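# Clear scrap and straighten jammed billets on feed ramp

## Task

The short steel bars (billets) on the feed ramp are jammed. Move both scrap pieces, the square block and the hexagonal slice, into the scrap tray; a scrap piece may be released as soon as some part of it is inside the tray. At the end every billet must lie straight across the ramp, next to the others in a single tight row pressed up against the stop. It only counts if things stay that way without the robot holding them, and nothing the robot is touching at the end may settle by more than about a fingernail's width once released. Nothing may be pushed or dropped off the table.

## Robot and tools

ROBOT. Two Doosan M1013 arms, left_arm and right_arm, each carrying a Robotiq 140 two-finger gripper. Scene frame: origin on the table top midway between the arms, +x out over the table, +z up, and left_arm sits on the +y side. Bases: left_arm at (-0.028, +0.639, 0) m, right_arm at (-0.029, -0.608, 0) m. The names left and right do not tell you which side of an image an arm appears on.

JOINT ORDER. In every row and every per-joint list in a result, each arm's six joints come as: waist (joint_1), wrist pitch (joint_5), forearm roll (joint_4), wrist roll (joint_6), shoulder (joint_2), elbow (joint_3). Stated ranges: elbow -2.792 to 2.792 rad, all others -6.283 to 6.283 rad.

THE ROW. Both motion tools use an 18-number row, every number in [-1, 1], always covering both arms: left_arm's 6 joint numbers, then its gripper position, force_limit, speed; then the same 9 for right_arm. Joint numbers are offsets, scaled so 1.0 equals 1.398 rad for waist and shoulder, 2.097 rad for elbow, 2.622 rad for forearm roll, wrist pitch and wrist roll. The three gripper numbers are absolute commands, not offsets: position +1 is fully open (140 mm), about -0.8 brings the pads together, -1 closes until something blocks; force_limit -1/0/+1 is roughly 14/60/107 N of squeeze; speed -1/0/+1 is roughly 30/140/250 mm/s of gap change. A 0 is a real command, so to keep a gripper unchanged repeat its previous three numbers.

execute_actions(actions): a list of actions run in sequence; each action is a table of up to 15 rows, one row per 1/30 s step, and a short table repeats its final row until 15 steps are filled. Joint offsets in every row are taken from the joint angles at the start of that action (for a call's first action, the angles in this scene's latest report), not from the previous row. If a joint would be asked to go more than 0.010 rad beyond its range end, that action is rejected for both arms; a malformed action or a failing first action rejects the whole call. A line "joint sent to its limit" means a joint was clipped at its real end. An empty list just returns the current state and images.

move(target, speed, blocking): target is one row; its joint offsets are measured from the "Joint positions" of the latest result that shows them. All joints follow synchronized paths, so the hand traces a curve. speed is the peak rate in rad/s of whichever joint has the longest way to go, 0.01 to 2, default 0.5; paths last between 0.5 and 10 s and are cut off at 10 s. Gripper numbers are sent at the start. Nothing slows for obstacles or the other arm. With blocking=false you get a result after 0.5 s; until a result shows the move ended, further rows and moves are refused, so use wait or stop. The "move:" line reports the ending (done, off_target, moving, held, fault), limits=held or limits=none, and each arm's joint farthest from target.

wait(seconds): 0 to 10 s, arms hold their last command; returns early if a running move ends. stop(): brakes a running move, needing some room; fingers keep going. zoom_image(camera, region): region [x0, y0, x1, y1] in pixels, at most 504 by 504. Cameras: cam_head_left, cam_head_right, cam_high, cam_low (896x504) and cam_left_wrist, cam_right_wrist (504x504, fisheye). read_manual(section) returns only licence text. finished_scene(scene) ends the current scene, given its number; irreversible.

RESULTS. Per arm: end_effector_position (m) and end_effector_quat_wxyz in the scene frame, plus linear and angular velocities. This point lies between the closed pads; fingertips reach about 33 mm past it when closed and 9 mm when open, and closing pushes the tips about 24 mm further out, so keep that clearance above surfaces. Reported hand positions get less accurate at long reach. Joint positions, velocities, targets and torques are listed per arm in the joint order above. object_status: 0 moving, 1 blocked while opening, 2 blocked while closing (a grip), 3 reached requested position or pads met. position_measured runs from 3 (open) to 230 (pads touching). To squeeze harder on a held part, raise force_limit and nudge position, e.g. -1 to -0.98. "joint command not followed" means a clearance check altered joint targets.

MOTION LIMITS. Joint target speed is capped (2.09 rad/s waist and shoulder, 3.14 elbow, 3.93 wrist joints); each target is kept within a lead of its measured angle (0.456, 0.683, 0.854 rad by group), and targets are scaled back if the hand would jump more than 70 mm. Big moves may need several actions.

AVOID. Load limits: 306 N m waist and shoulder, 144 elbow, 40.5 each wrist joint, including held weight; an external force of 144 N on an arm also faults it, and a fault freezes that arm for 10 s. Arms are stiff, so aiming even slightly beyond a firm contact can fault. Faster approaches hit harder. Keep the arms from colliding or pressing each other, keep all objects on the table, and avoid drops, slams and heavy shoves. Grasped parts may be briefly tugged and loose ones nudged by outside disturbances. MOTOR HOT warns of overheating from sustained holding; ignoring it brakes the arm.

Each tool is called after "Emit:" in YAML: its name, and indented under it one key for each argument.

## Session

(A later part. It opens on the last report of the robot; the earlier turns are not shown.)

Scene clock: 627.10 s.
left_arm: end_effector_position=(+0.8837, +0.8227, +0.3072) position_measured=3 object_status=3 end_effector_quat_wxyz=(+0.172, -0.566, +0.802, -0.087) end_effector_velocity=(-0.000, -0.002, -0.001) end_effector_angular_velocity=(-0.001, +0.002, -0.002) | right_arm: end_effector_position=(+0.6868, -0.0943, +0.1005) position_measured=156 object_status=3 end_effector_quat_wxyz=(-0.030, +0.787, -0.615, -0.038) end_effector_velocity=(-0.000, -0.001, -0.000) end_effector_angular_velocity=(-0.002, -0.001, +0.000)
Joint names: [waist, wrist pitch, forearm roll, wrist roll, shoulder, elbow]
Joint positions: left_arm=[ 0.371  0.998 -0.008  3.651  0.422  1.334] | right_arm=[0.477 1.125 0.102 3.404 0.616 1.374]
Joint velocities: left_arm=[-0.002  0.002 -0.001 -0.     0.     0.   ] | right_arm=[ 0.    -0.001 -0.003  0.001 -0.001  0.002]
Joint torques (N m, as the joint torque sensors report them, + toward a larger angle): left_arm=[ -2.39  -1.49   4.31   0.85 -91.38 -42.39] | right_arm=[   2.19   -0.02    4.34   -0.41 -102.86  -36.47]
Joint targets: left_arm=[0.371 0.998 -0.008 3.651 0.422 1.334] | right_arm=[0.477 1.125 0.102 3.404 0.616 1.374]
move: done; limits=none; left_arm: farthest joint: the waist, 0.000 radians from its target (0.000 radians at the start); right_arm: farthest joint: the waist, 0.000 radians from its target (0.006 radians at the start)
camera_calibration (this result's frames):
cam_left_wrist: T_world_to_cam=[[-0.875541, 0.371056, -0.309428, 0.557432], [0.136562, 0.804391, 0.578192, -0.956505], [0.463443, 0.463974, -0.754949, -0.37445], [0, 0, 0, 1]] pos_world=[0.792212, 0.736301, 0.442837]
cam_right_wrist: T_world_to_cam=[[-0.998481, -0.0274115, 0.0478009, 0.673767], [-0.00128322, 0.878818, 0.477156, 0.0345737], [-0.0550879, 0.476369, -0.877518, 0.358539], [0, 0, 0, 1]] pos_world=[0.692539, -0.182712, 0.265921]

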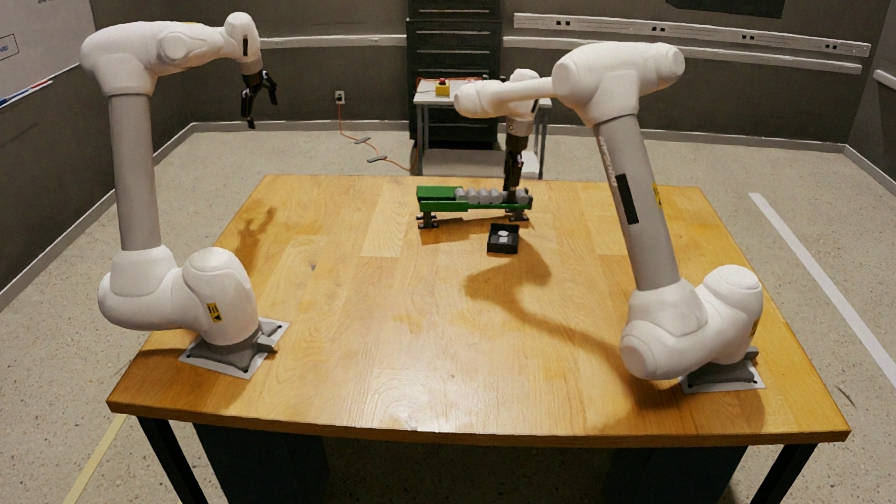

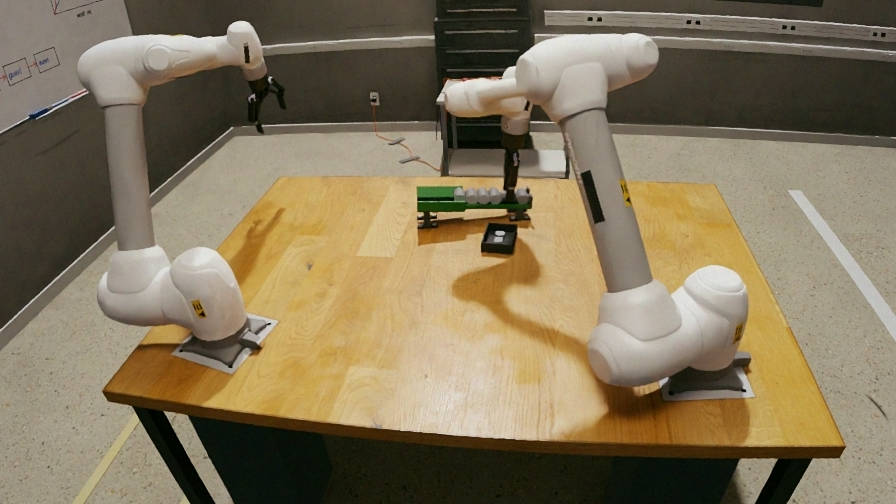

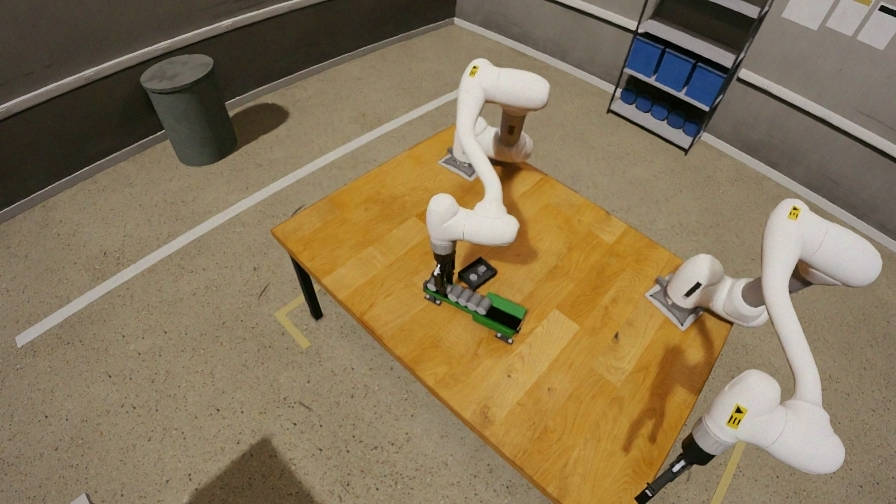

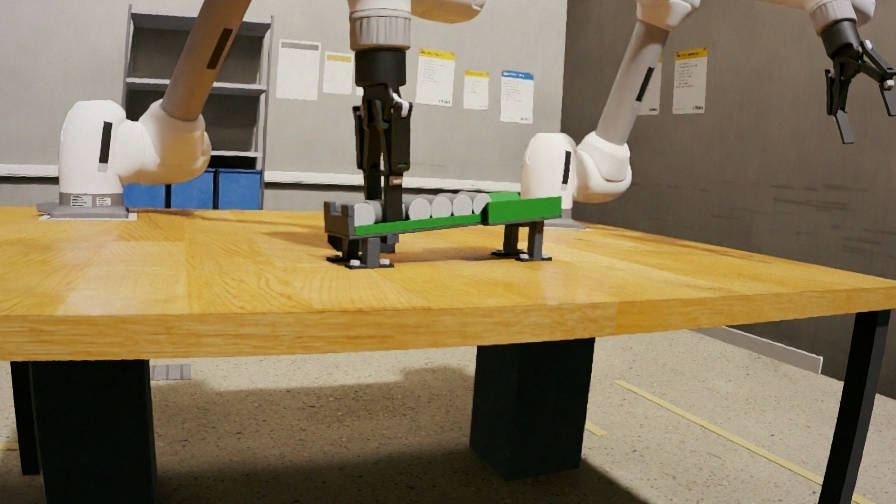

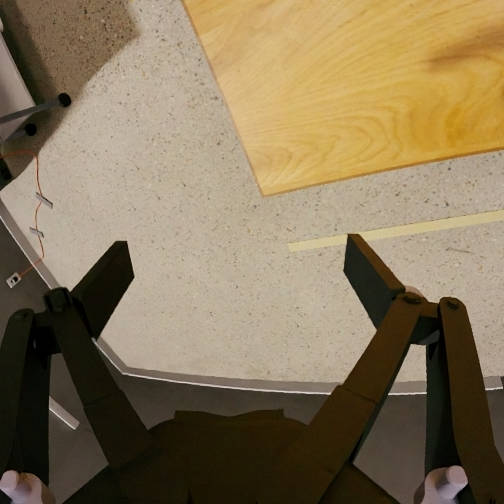

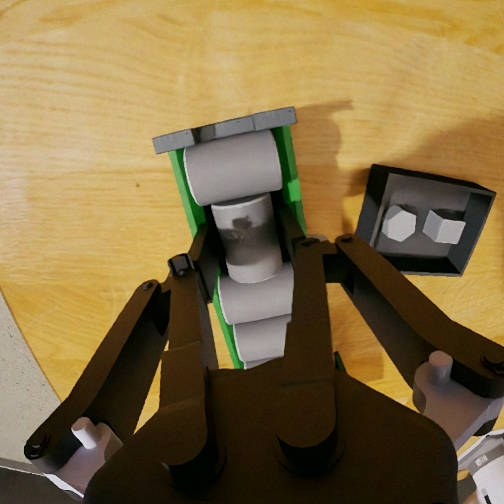

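Positioned well around B2. Close the gripper.

Emit:
execute_actions:
  actions:
    - [[0,0,0,0,0,0,1,0,0, 0,0,0,0,0,0,-1,0.5,-0.6]]

Scene clock: 631.13 s.
left_arm: end_effector_position=(+0.8837, +0.8227, +0.3072) position_measured=3 object_status=3 end_effector_quat_wxyz=(+0.172, -0.566, +0.802, -0.087) end_effector_velocity=(+0.001, -0.000, +0.002) end_effector_angular_velocity=(-0.001, -0.004, +0.000) | right_arm: end_effector_position=(+0.6868, -0.0943, +0.1005) position_measured=177 object_status=0 end_effector_quat_wxyz=(-0.030, +0.787, -0.615, -0.038) end_effector_velocity=(-0.001, -0.001, -0.000) end_effector_angular_velocity=(-0.002, +0.001, +0.001)
Joint names: [waist, wrist pitch, forearm roll, wrist roll, shoulder, elbow]
Joint positions: left_arm=[ 0.371  0.998 -0.008  3.651  0.422  1.334] | right_arm=[0.477 1.125 0.102 3.404 0.616 1.374]
Joint velocities: left_arm=[-0.    -0.002 -0.001  0.    -0.    -0.002] | right_arm=[ 0.     0.002 -0.001 -0.    -0.     0.001]
Joint torques (N m, as the joint torque sensors report them, + toward a larger angle): left_arm=[ -2.85  -1.68   4.45   0.94 -91.12 -42.12] | right_arm=[  0.25  -0.9    2.98  -0.6  -84.78 -28.41]
Joint targets: left_arm=[0.371 0.998 -0.008 3.651 0.422 1.334] | right_arm=[0.477 1.125 0.102 3.404 0.616 1.374]
camera_calibration (this result's frames):
cam_left_wrist: T_world_to_cam=[[-0.875541, 0.371056, -0.309428, 0.557431], [0.136562, 0.804391, 0.578192, -0.956505], [0.463443, 0.463974, -0.754949, -0.374451], [0, 0, 0, 1]] pos_world=[0.792213, 0.736301, 0.442837]
cam_right_wrist: T_world_to_cam=[[-0.998483, -0.0274451, 0.0477369, 0.673794], [-0.00134134, 0.8788, 0.477188, 0.034562], [-0.0550477, 0.4764, -0.877504, 0.358498], [0, 0, 0, 1]] pos_world=[0.692553, -0.182669, 0.265926]

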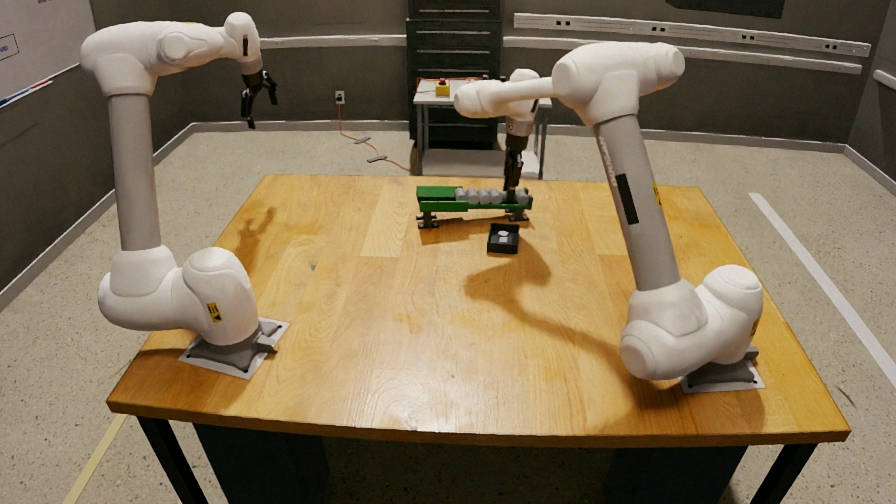

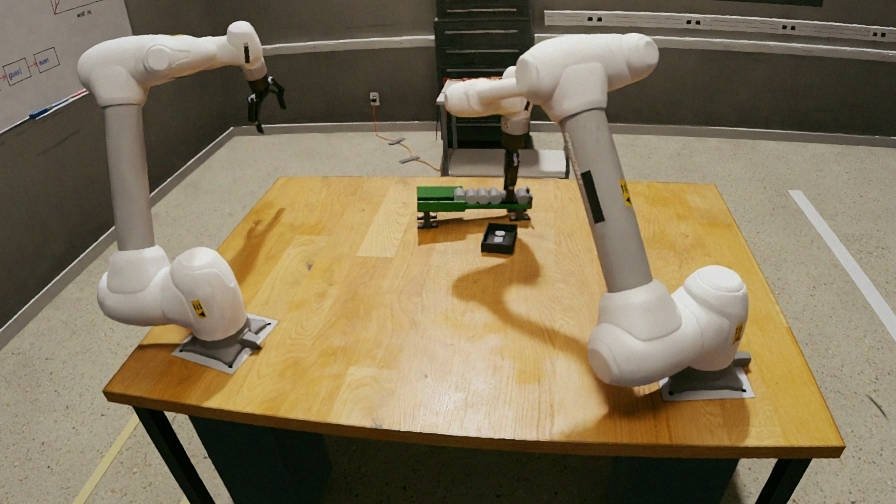

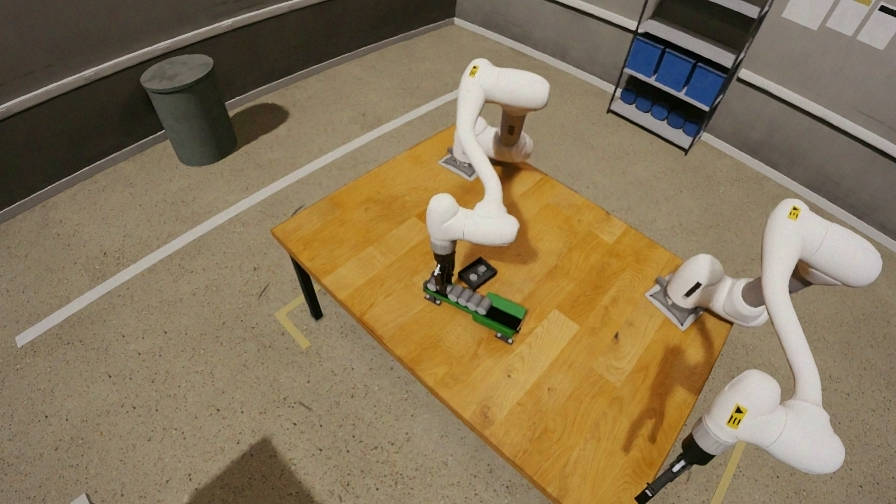

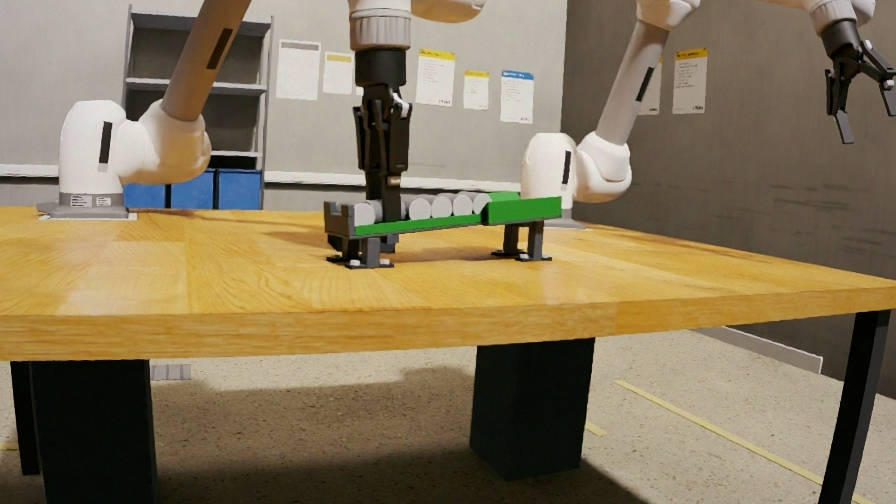

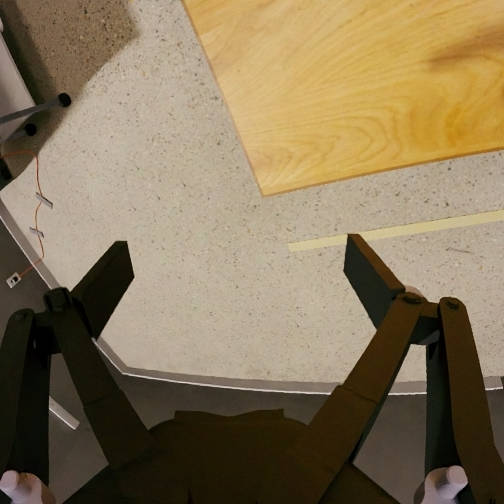

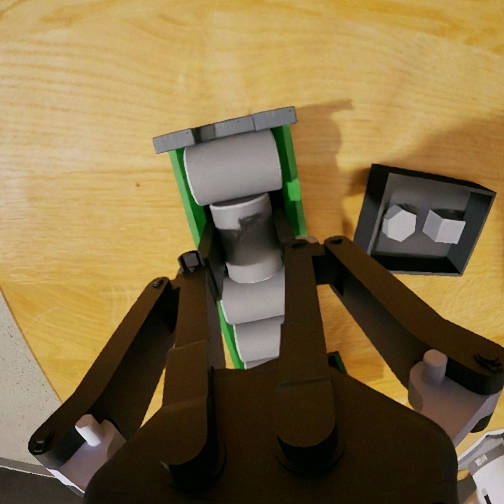

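Emit:
move:
  target: [0,0,0,0,0,0,1,0,0, 0,0.031624,-0.001356,0.003441,-0.023966,-0.023761,-1,0.5,-0.6]
  speed: 0.075

Scene clock: 659.67 s.
left_arm: end_effector_position=(+0.8837, +0.8227, +0.3072) position_measured=3 object_status=3 end_effector_quat_wxyz=(+0.172, -0.566, +0.802, -0.087) end_effector_velocity=(-0.000, -0.001, -0.000) end_effector_angular_velocity=(-0.000, +0.001, -0.001) | right_arm: end_effector_position=(+0.6868, -0.0943, +0.1555) position_measured=177 object_status=2 end_effector_quat_wxyz=(-0.030, +0.787, -0.615, -0.038) end_effector_velocity=(-0.000, +0.000, +0.000) end_effector_angular_velocity=(-0.000, -0.001, +0.000)
Joint names: [waist, wrist pitch, forearm roll, wrist roll, shoulder, elbow]
Joint positions: left_arm=[ 0.371  0.998 -0.008  3.651  0.422  1.334] | right_arm=[0.477 1.208 0.098 3.413 0.582 1.324]
Joint velocities: left_arm=[-0.001  0.001 -0.     0.    -0.     0.   ] | right_arm=[ 0.001 -0.001 -0.001  0.001 -0.001  0.001]
Joint torques (N m, as the joint torque sensors report them, + toward a larger angle): left_arm=[ -2.59  -1.41   4.45   1.02 -91.39 -42.13] | right_arm=[   2.04   -0.03    4.69   -0.46 -105.62  -40.72]
Joint targets: left_arm=[0.371 0.998 -0.008 3.651 0.422 1.334] | right_arm=[0.477 1.208 0.098 3.413 0.582 1.324]
move: done; limits=none; left_arm: farthest joint: the waist, 0.000 radians from its target (0.000 radians at the start); right_arm: farthest joint: the waist, 0.000 radians from its target (0.000 radians at the start)
camera_calibration (this result's frames):
cam_left_wrist: T_world_to_cam=[[-0.875541, 0.371056, -0.309428, 0.557431], [0.136562, 0.804391, 0.578192, -0.956505], [0.463443, 0.463974, -0.754949, -0.374451], [0, 0, 0, 1]] pos_world=[0.792213, 0.736301, 0.442837]
cam_right_wrist: T_world_to_cam=[[-0.998482, -0.0274574, 0.0477459, 0.671162], [-0.00134835, 0.878805, 0.477179, 0.00835458], [-0.0550614, 0.47639, -0.877508, 0.406766], [0, 0, 0, 1]] pos_world=[0.692552, -0.182693, 0.320908]

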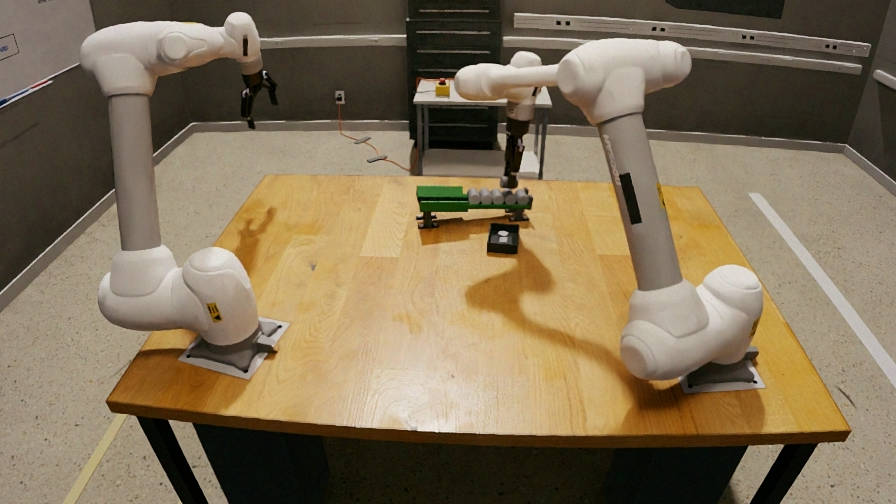

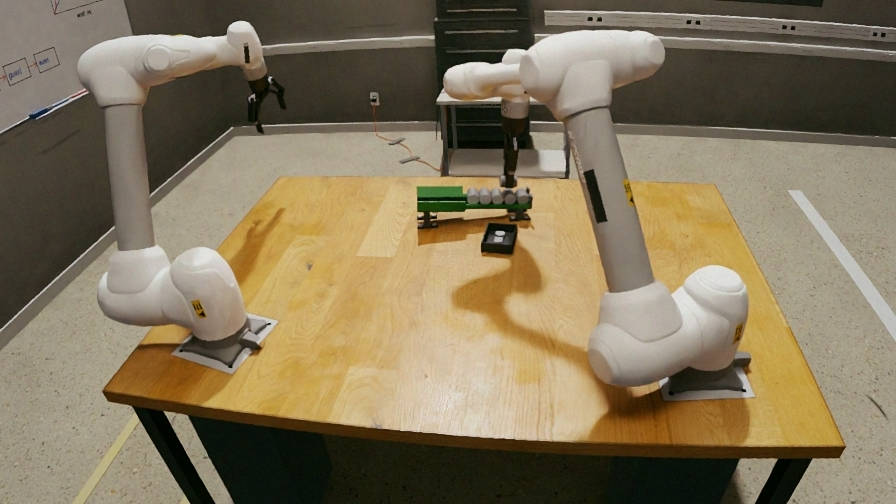

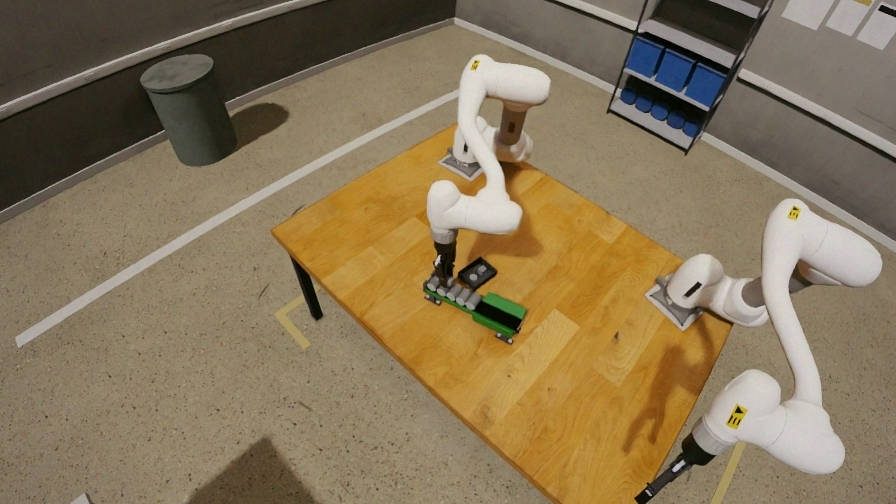

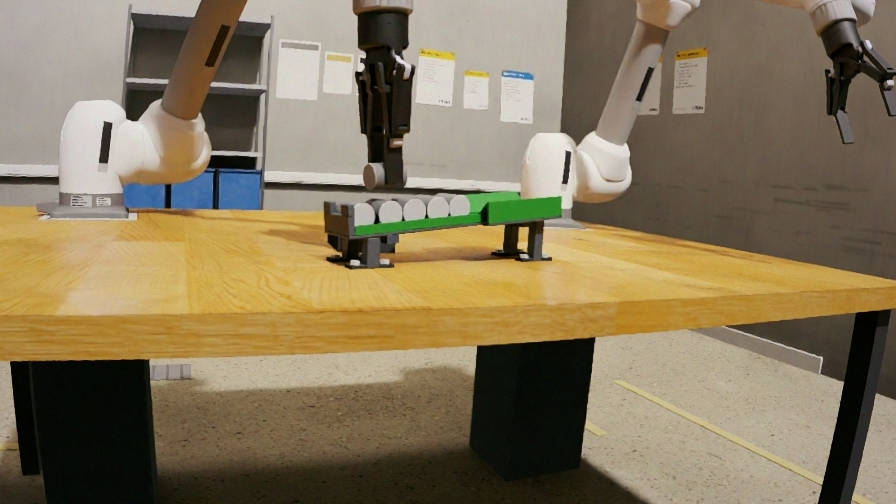

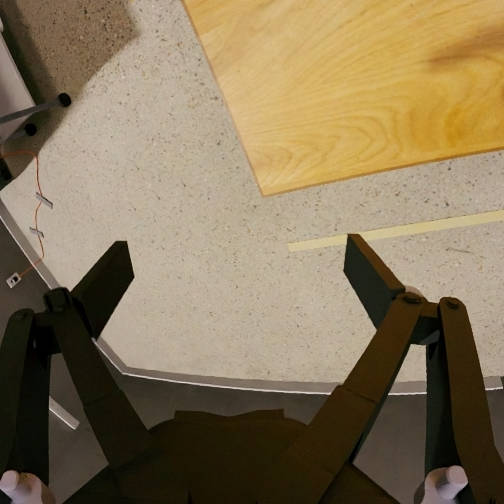

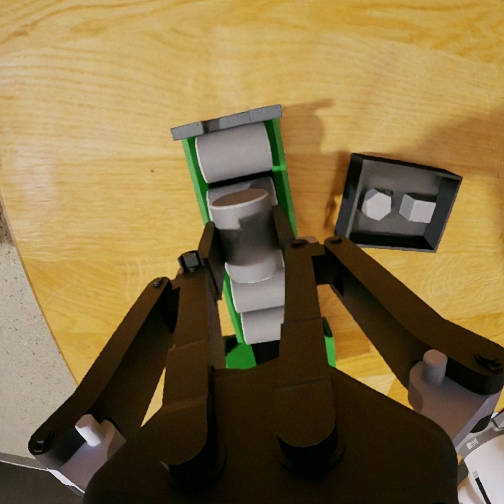

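Emit:
execute_actions:
  actions: []

Scene clock: 689.97 s.
left_arm: end_effector_position=(+0.8837, +0.8227, +0.3072) position_measured=3 object_status=3 end_effector_quat_wxyz=(+0.172, -0.566, +0.802, -0.087) end_effector_velocity=(-0.000, -0.000, -0.000) end_effector_angular_velocity=(+0.001, +0.001, -0.001) | right_arm: end_effector_position=(+0.6868, -0.0943, +0.1555) position_measured=177 object_status=2 end_effector_quat_wxyz=(-0.030, +0.787, -0.615, -0.038) end_effector_velocity=(+0.000, +0.001, +0.000) end_effector_angular_velocity=(+0.002, -0.001, +0.000)
Joint names: [waist, wrist pitch, forearm roll, wrist roll, shoulder, elbow]
Joint positions: left_arm=[ 0.371  0.998 -0.008  3.651  0.422  1.334] | right_arm=[0.477 1.208 0.098 3.413 0.582 1.324]
Joint velocities: left_arm=[-0.     0.001  0.001  0.     0.     0.   ] | right_arm=[ 0.    -0.001  0.001 -0.    -0.    -0.   ]
Joint torques (N m, as the joint torque sensors report them, + toward a larger angle): left_arm=[ -2.05  -1.49   4.46   0.85 -91.47 -42.58] | right_arm=[   1.91   -0.07    4.69   -0.52 -105.39  -40.55]
Joint targets: left_arm=[0.371 0.998 -0.008 3.651 0.422 1.334] | right_arm=[0.477 1.208 0.098 3.413 0.582 1.324]
camera_calibration (this result's frames):
cam_left_wrist: T_world_to_cam=[[-0.875541, 0.371056, -0.309429, 0.557432], [0.136562, 0.804391, 0.578192, -0.956505], [0.463443, 0.463974, -0.754949, -0.37445], [0, 0, 0, 1]] pos_world=[0.792213, 0.736301, 0.442837]
cam_right_wrist: T_world_to_cam=[[-0.998483, -0.0274803, 0.0477142, 0.671162], [-0.00138265, 0.878796, 0.477196, 0.00834153], [-0.0550446, 0.476406, -0.877501, 0.406771], [0, 0, 0, 1]] pos_world=[0.692546, -0.182675, 0.320938]

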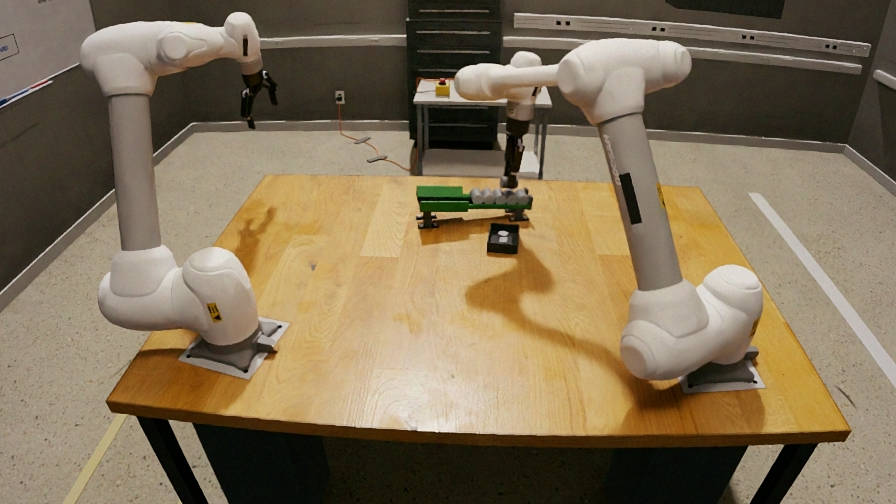

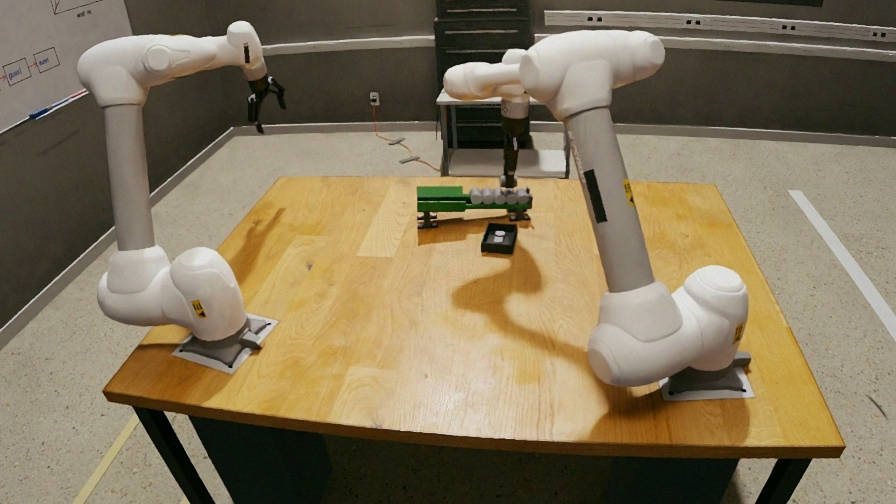

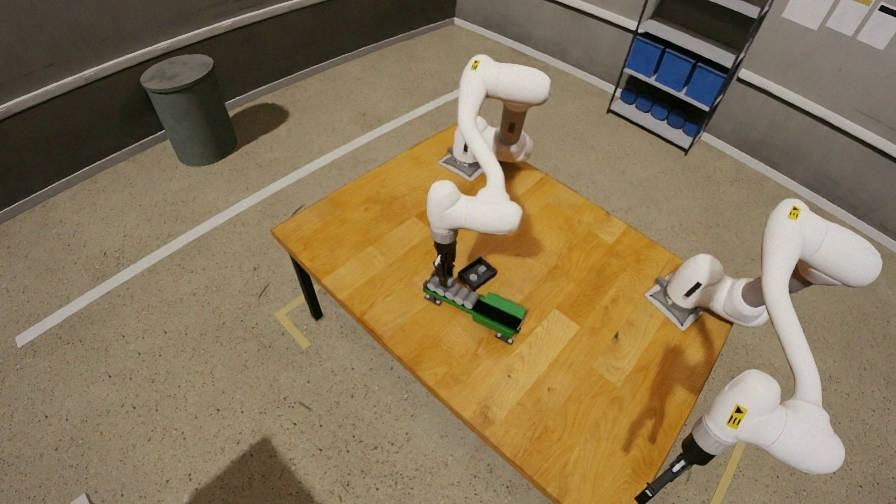

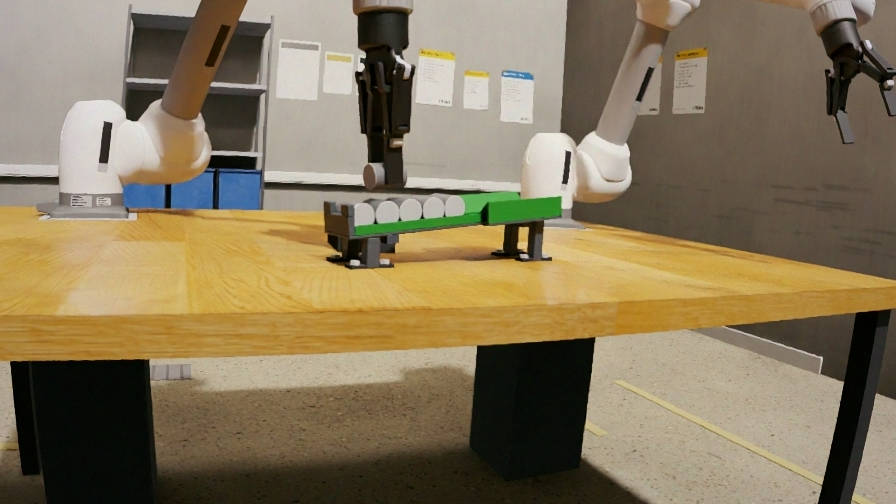

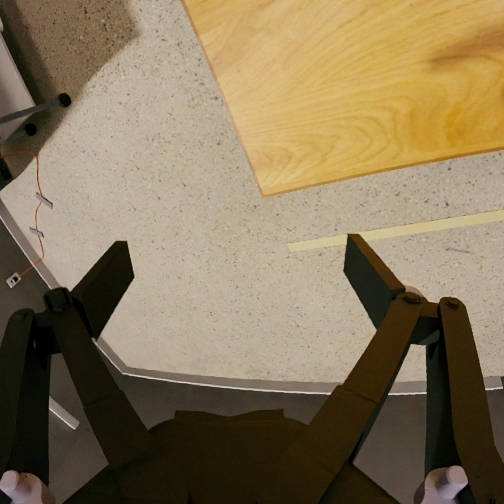

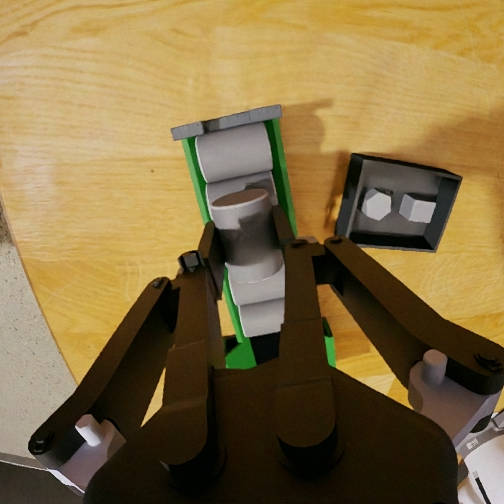

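Emit:
zoom_image:
  camera: "cam_low"
  region: [310, 140, 580, 280]

Emit:
zoom_image:
  camera: "cam_head_left"
  region: [400, 160, 560, 260]

Region (310, 140, 580, 280) of cam_low's 896x504 image, scaled by 1.867, with more detail than that image has; it fills the top 261 rows of this view, and the rest is white.

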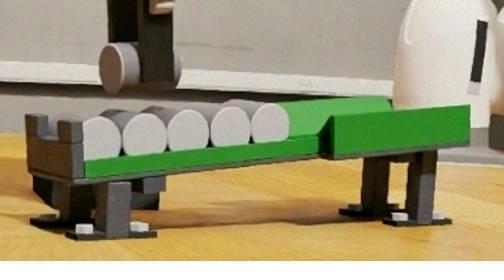

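Region (400, 160, 560, 260) of cam_head_left's 896x504 image, scaled by 3.150, with more detail than that image has; it fills the top 315 rows of this view, and the rest is white.

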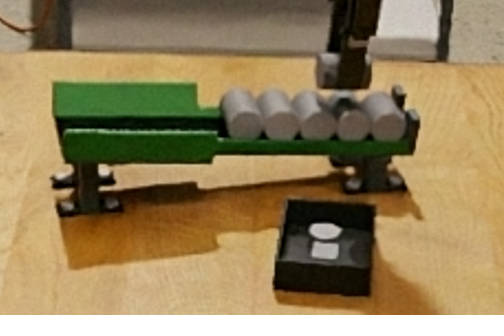

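Emit:
zoom_image:
  camera: "cam_right_wrist"
  region: [170, 100, 340, 370]

Region (170, 100, 340, 370) of cam_right_wrist's 504x504 image, scaled by 1.867, with more detail than that image has; it fills the left 317 columns of this view, and the rest is white.

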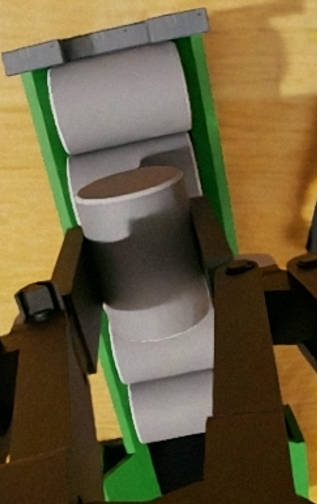

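Emit:
zoom_image:
  camera: "cam_right_wrist"
  region: [195, 180, 305, 300]

Region (195, 180, 305, 300) of cam_right_wrist's 504x504 image, scaled by 4.200, with more detail than that image has; it fills the left 462 columns of this view, and the rest is white.

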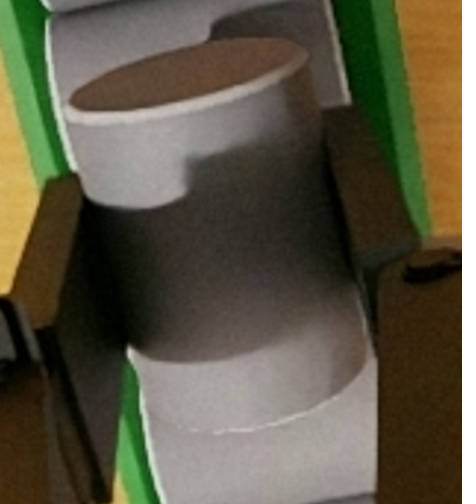

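Emit:
move:
  target: [0,0,0,0,0,0,1,0,0, 0.14514,0.055636,-0.037366,-0.508956,0.100136,-0.12332,-1,0.5,-0.6]
  speed: 1.0

Scene clock: 805.13 s.
left_arm: end_effector_position=(+0.8837, +0.8227, +0.3072) position_measured=3 object_status=3 end_effector_quat_wxyz=(+0.172, -0.566, +0.802, -0.087) end_effector_velocity=(+0.000, +0.002, +0.000) end_effector_angular_velocity=(+0.001, -0.000, +0.001) | right_arm: end_effector_position=(+0.6460, +0.0701, +0.1651) position_measured=177 object_status=2 end_effector_quat_wxyz=(-0.000, +0.993, +0.121, +0.000) end_effector_velocity=(-0.000, -0.000, -0.001) end_effector_angular_velocity=(-0.002, +0.000, +0.001)
Joint names: [waist, wrist pitch, forearm roll, wrist roll, shoulder, elbow]
Joint positions: left_arm=[ 0.371  0.998 -0.008  3.651  0.422  1.334] | right_arm=[0.68  1.353 0.    2.079 0.722 1.065]
Joint velocities: left_arm=[ 0.002  0.     0.001 -0.     0.    -0.001] | right_arm=[ 0.001  0.001 -0.001 -0.001  0.     0.001]
Joint torques (N m, as the joint torque sensors report them, + toward a larger angle): left_arm=[ -2.08  -1.64   4.38   0.87 -91.04 -42.18] | right_arm=[   1.86    0.08    4.43   -0.38 -118.45  -42.01]
Joint targets: left_arm=[0.371 0.998 -0.008 3.651 0.422 1.334] | right_arm=[0.680 1.353 0.000 2.079 0.722 1.065]
move: done; limits=none; left_arm: farthest joint: the waist, 0.000 radians from its target (0.000 radians at the start); right_arm: farthest joint: the waist, 0.000 radians from its target (0.203 radians at the start)
camera_calibration (this result's frames):
cam_left_wrist: T_world_to_cam=[[-0.875541, 0.371056, -0.309428, 0.557431], [0.136562, 0.804391, 0.578192, -0.956505], [0.463443, 0.463974, -0.754949, -0.374451], [0, 0, 0, 1]] pos_world=[0.792212, 0.736301, 0.442837]
cam_right_wrist: T_world_to_cam=[[0.0238523, -0.99936, 0.0266746, 0.0456618], [-0.919728, -0.0114781, 0.392389, 0.528928], [-0.391831, -0.0338928, -0.919413, 0.594891], [0, 0, 0, 1]] pos_world=[0.718478, 0.0718661, 0.338187]

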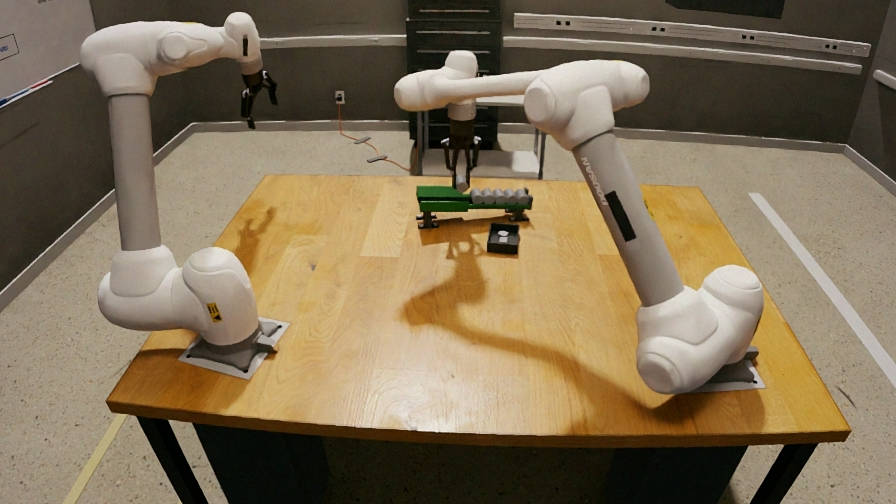

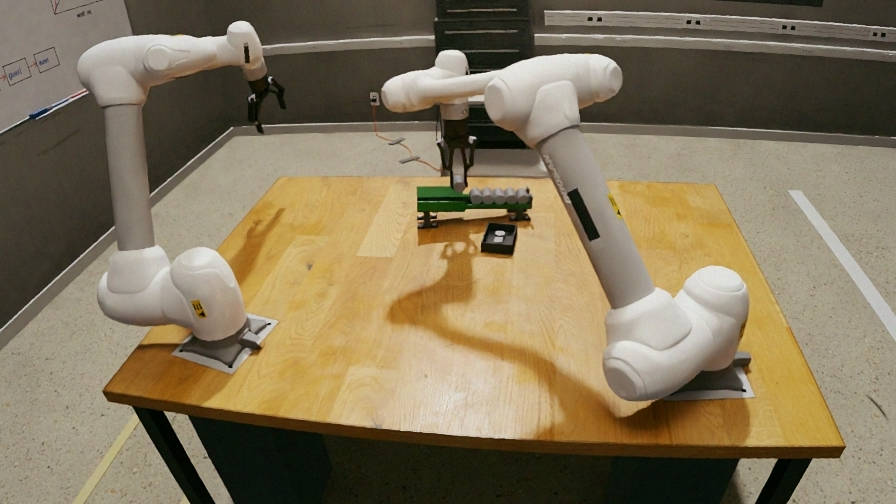

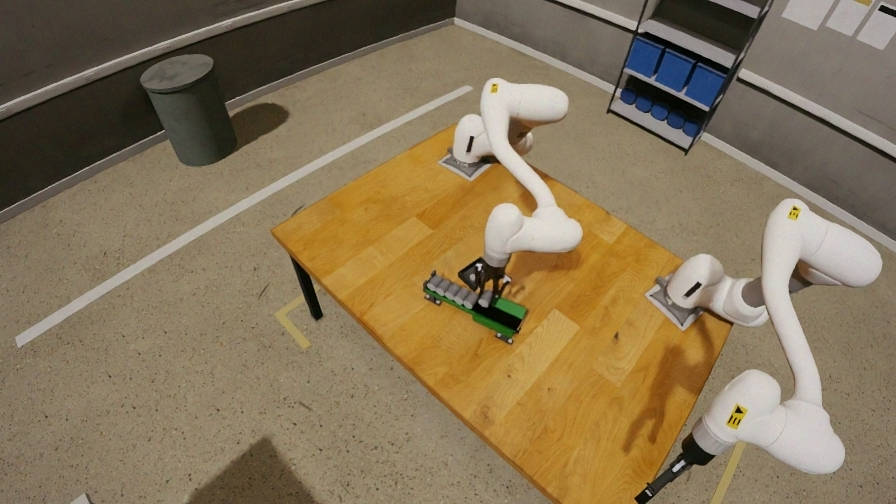

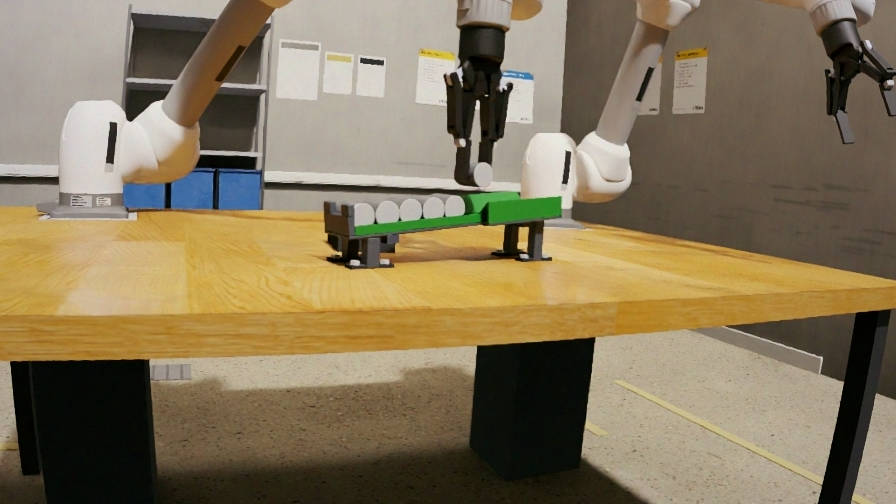

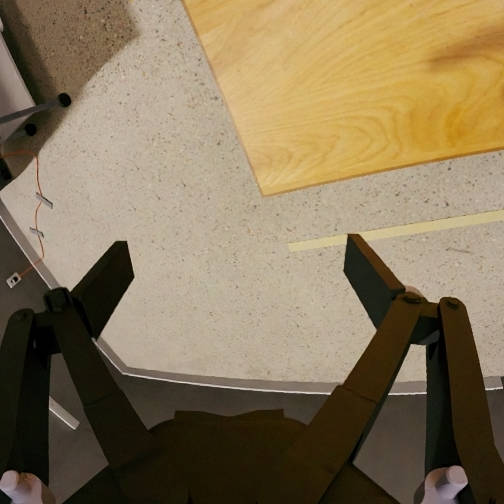

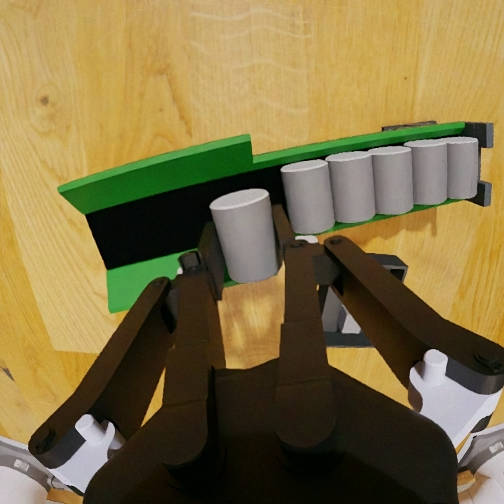

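Emit:
zoom_image:
  camera: "cam_right_wrist"
  region: [200, 120, 380, 300]

Emit:
zoom_image:
  camera: "cam_right_wrist"
  region: [50, 120, 250, 320]

Emit:
zoom_image:
  camera: "cam_low"
  region: [400, 140, 540, 240]

Region (200, 120, 380, 300) of cam_right_wrist's 504x504 image, scaled by 2.800, with more detail than that image has.

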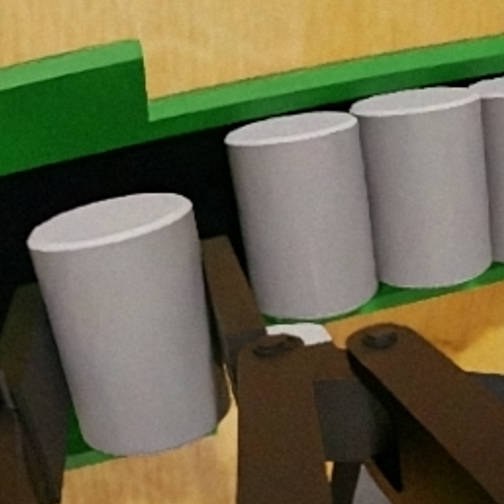

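Region (50, 120, 250, 320) of cam_right_wrist's 504x504 image, scaled by 2.520, with more detail than that image has.

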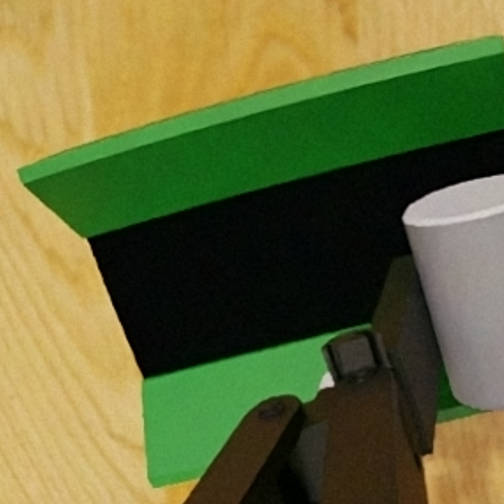

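Region (400, 140, 540, 240) of cam_low's 896x504 image, scaled by 3.600, with more detail than that image has; it fills the top 360 rows of this view, and the rest is white.

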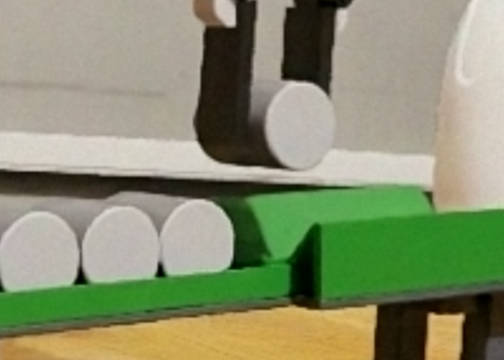

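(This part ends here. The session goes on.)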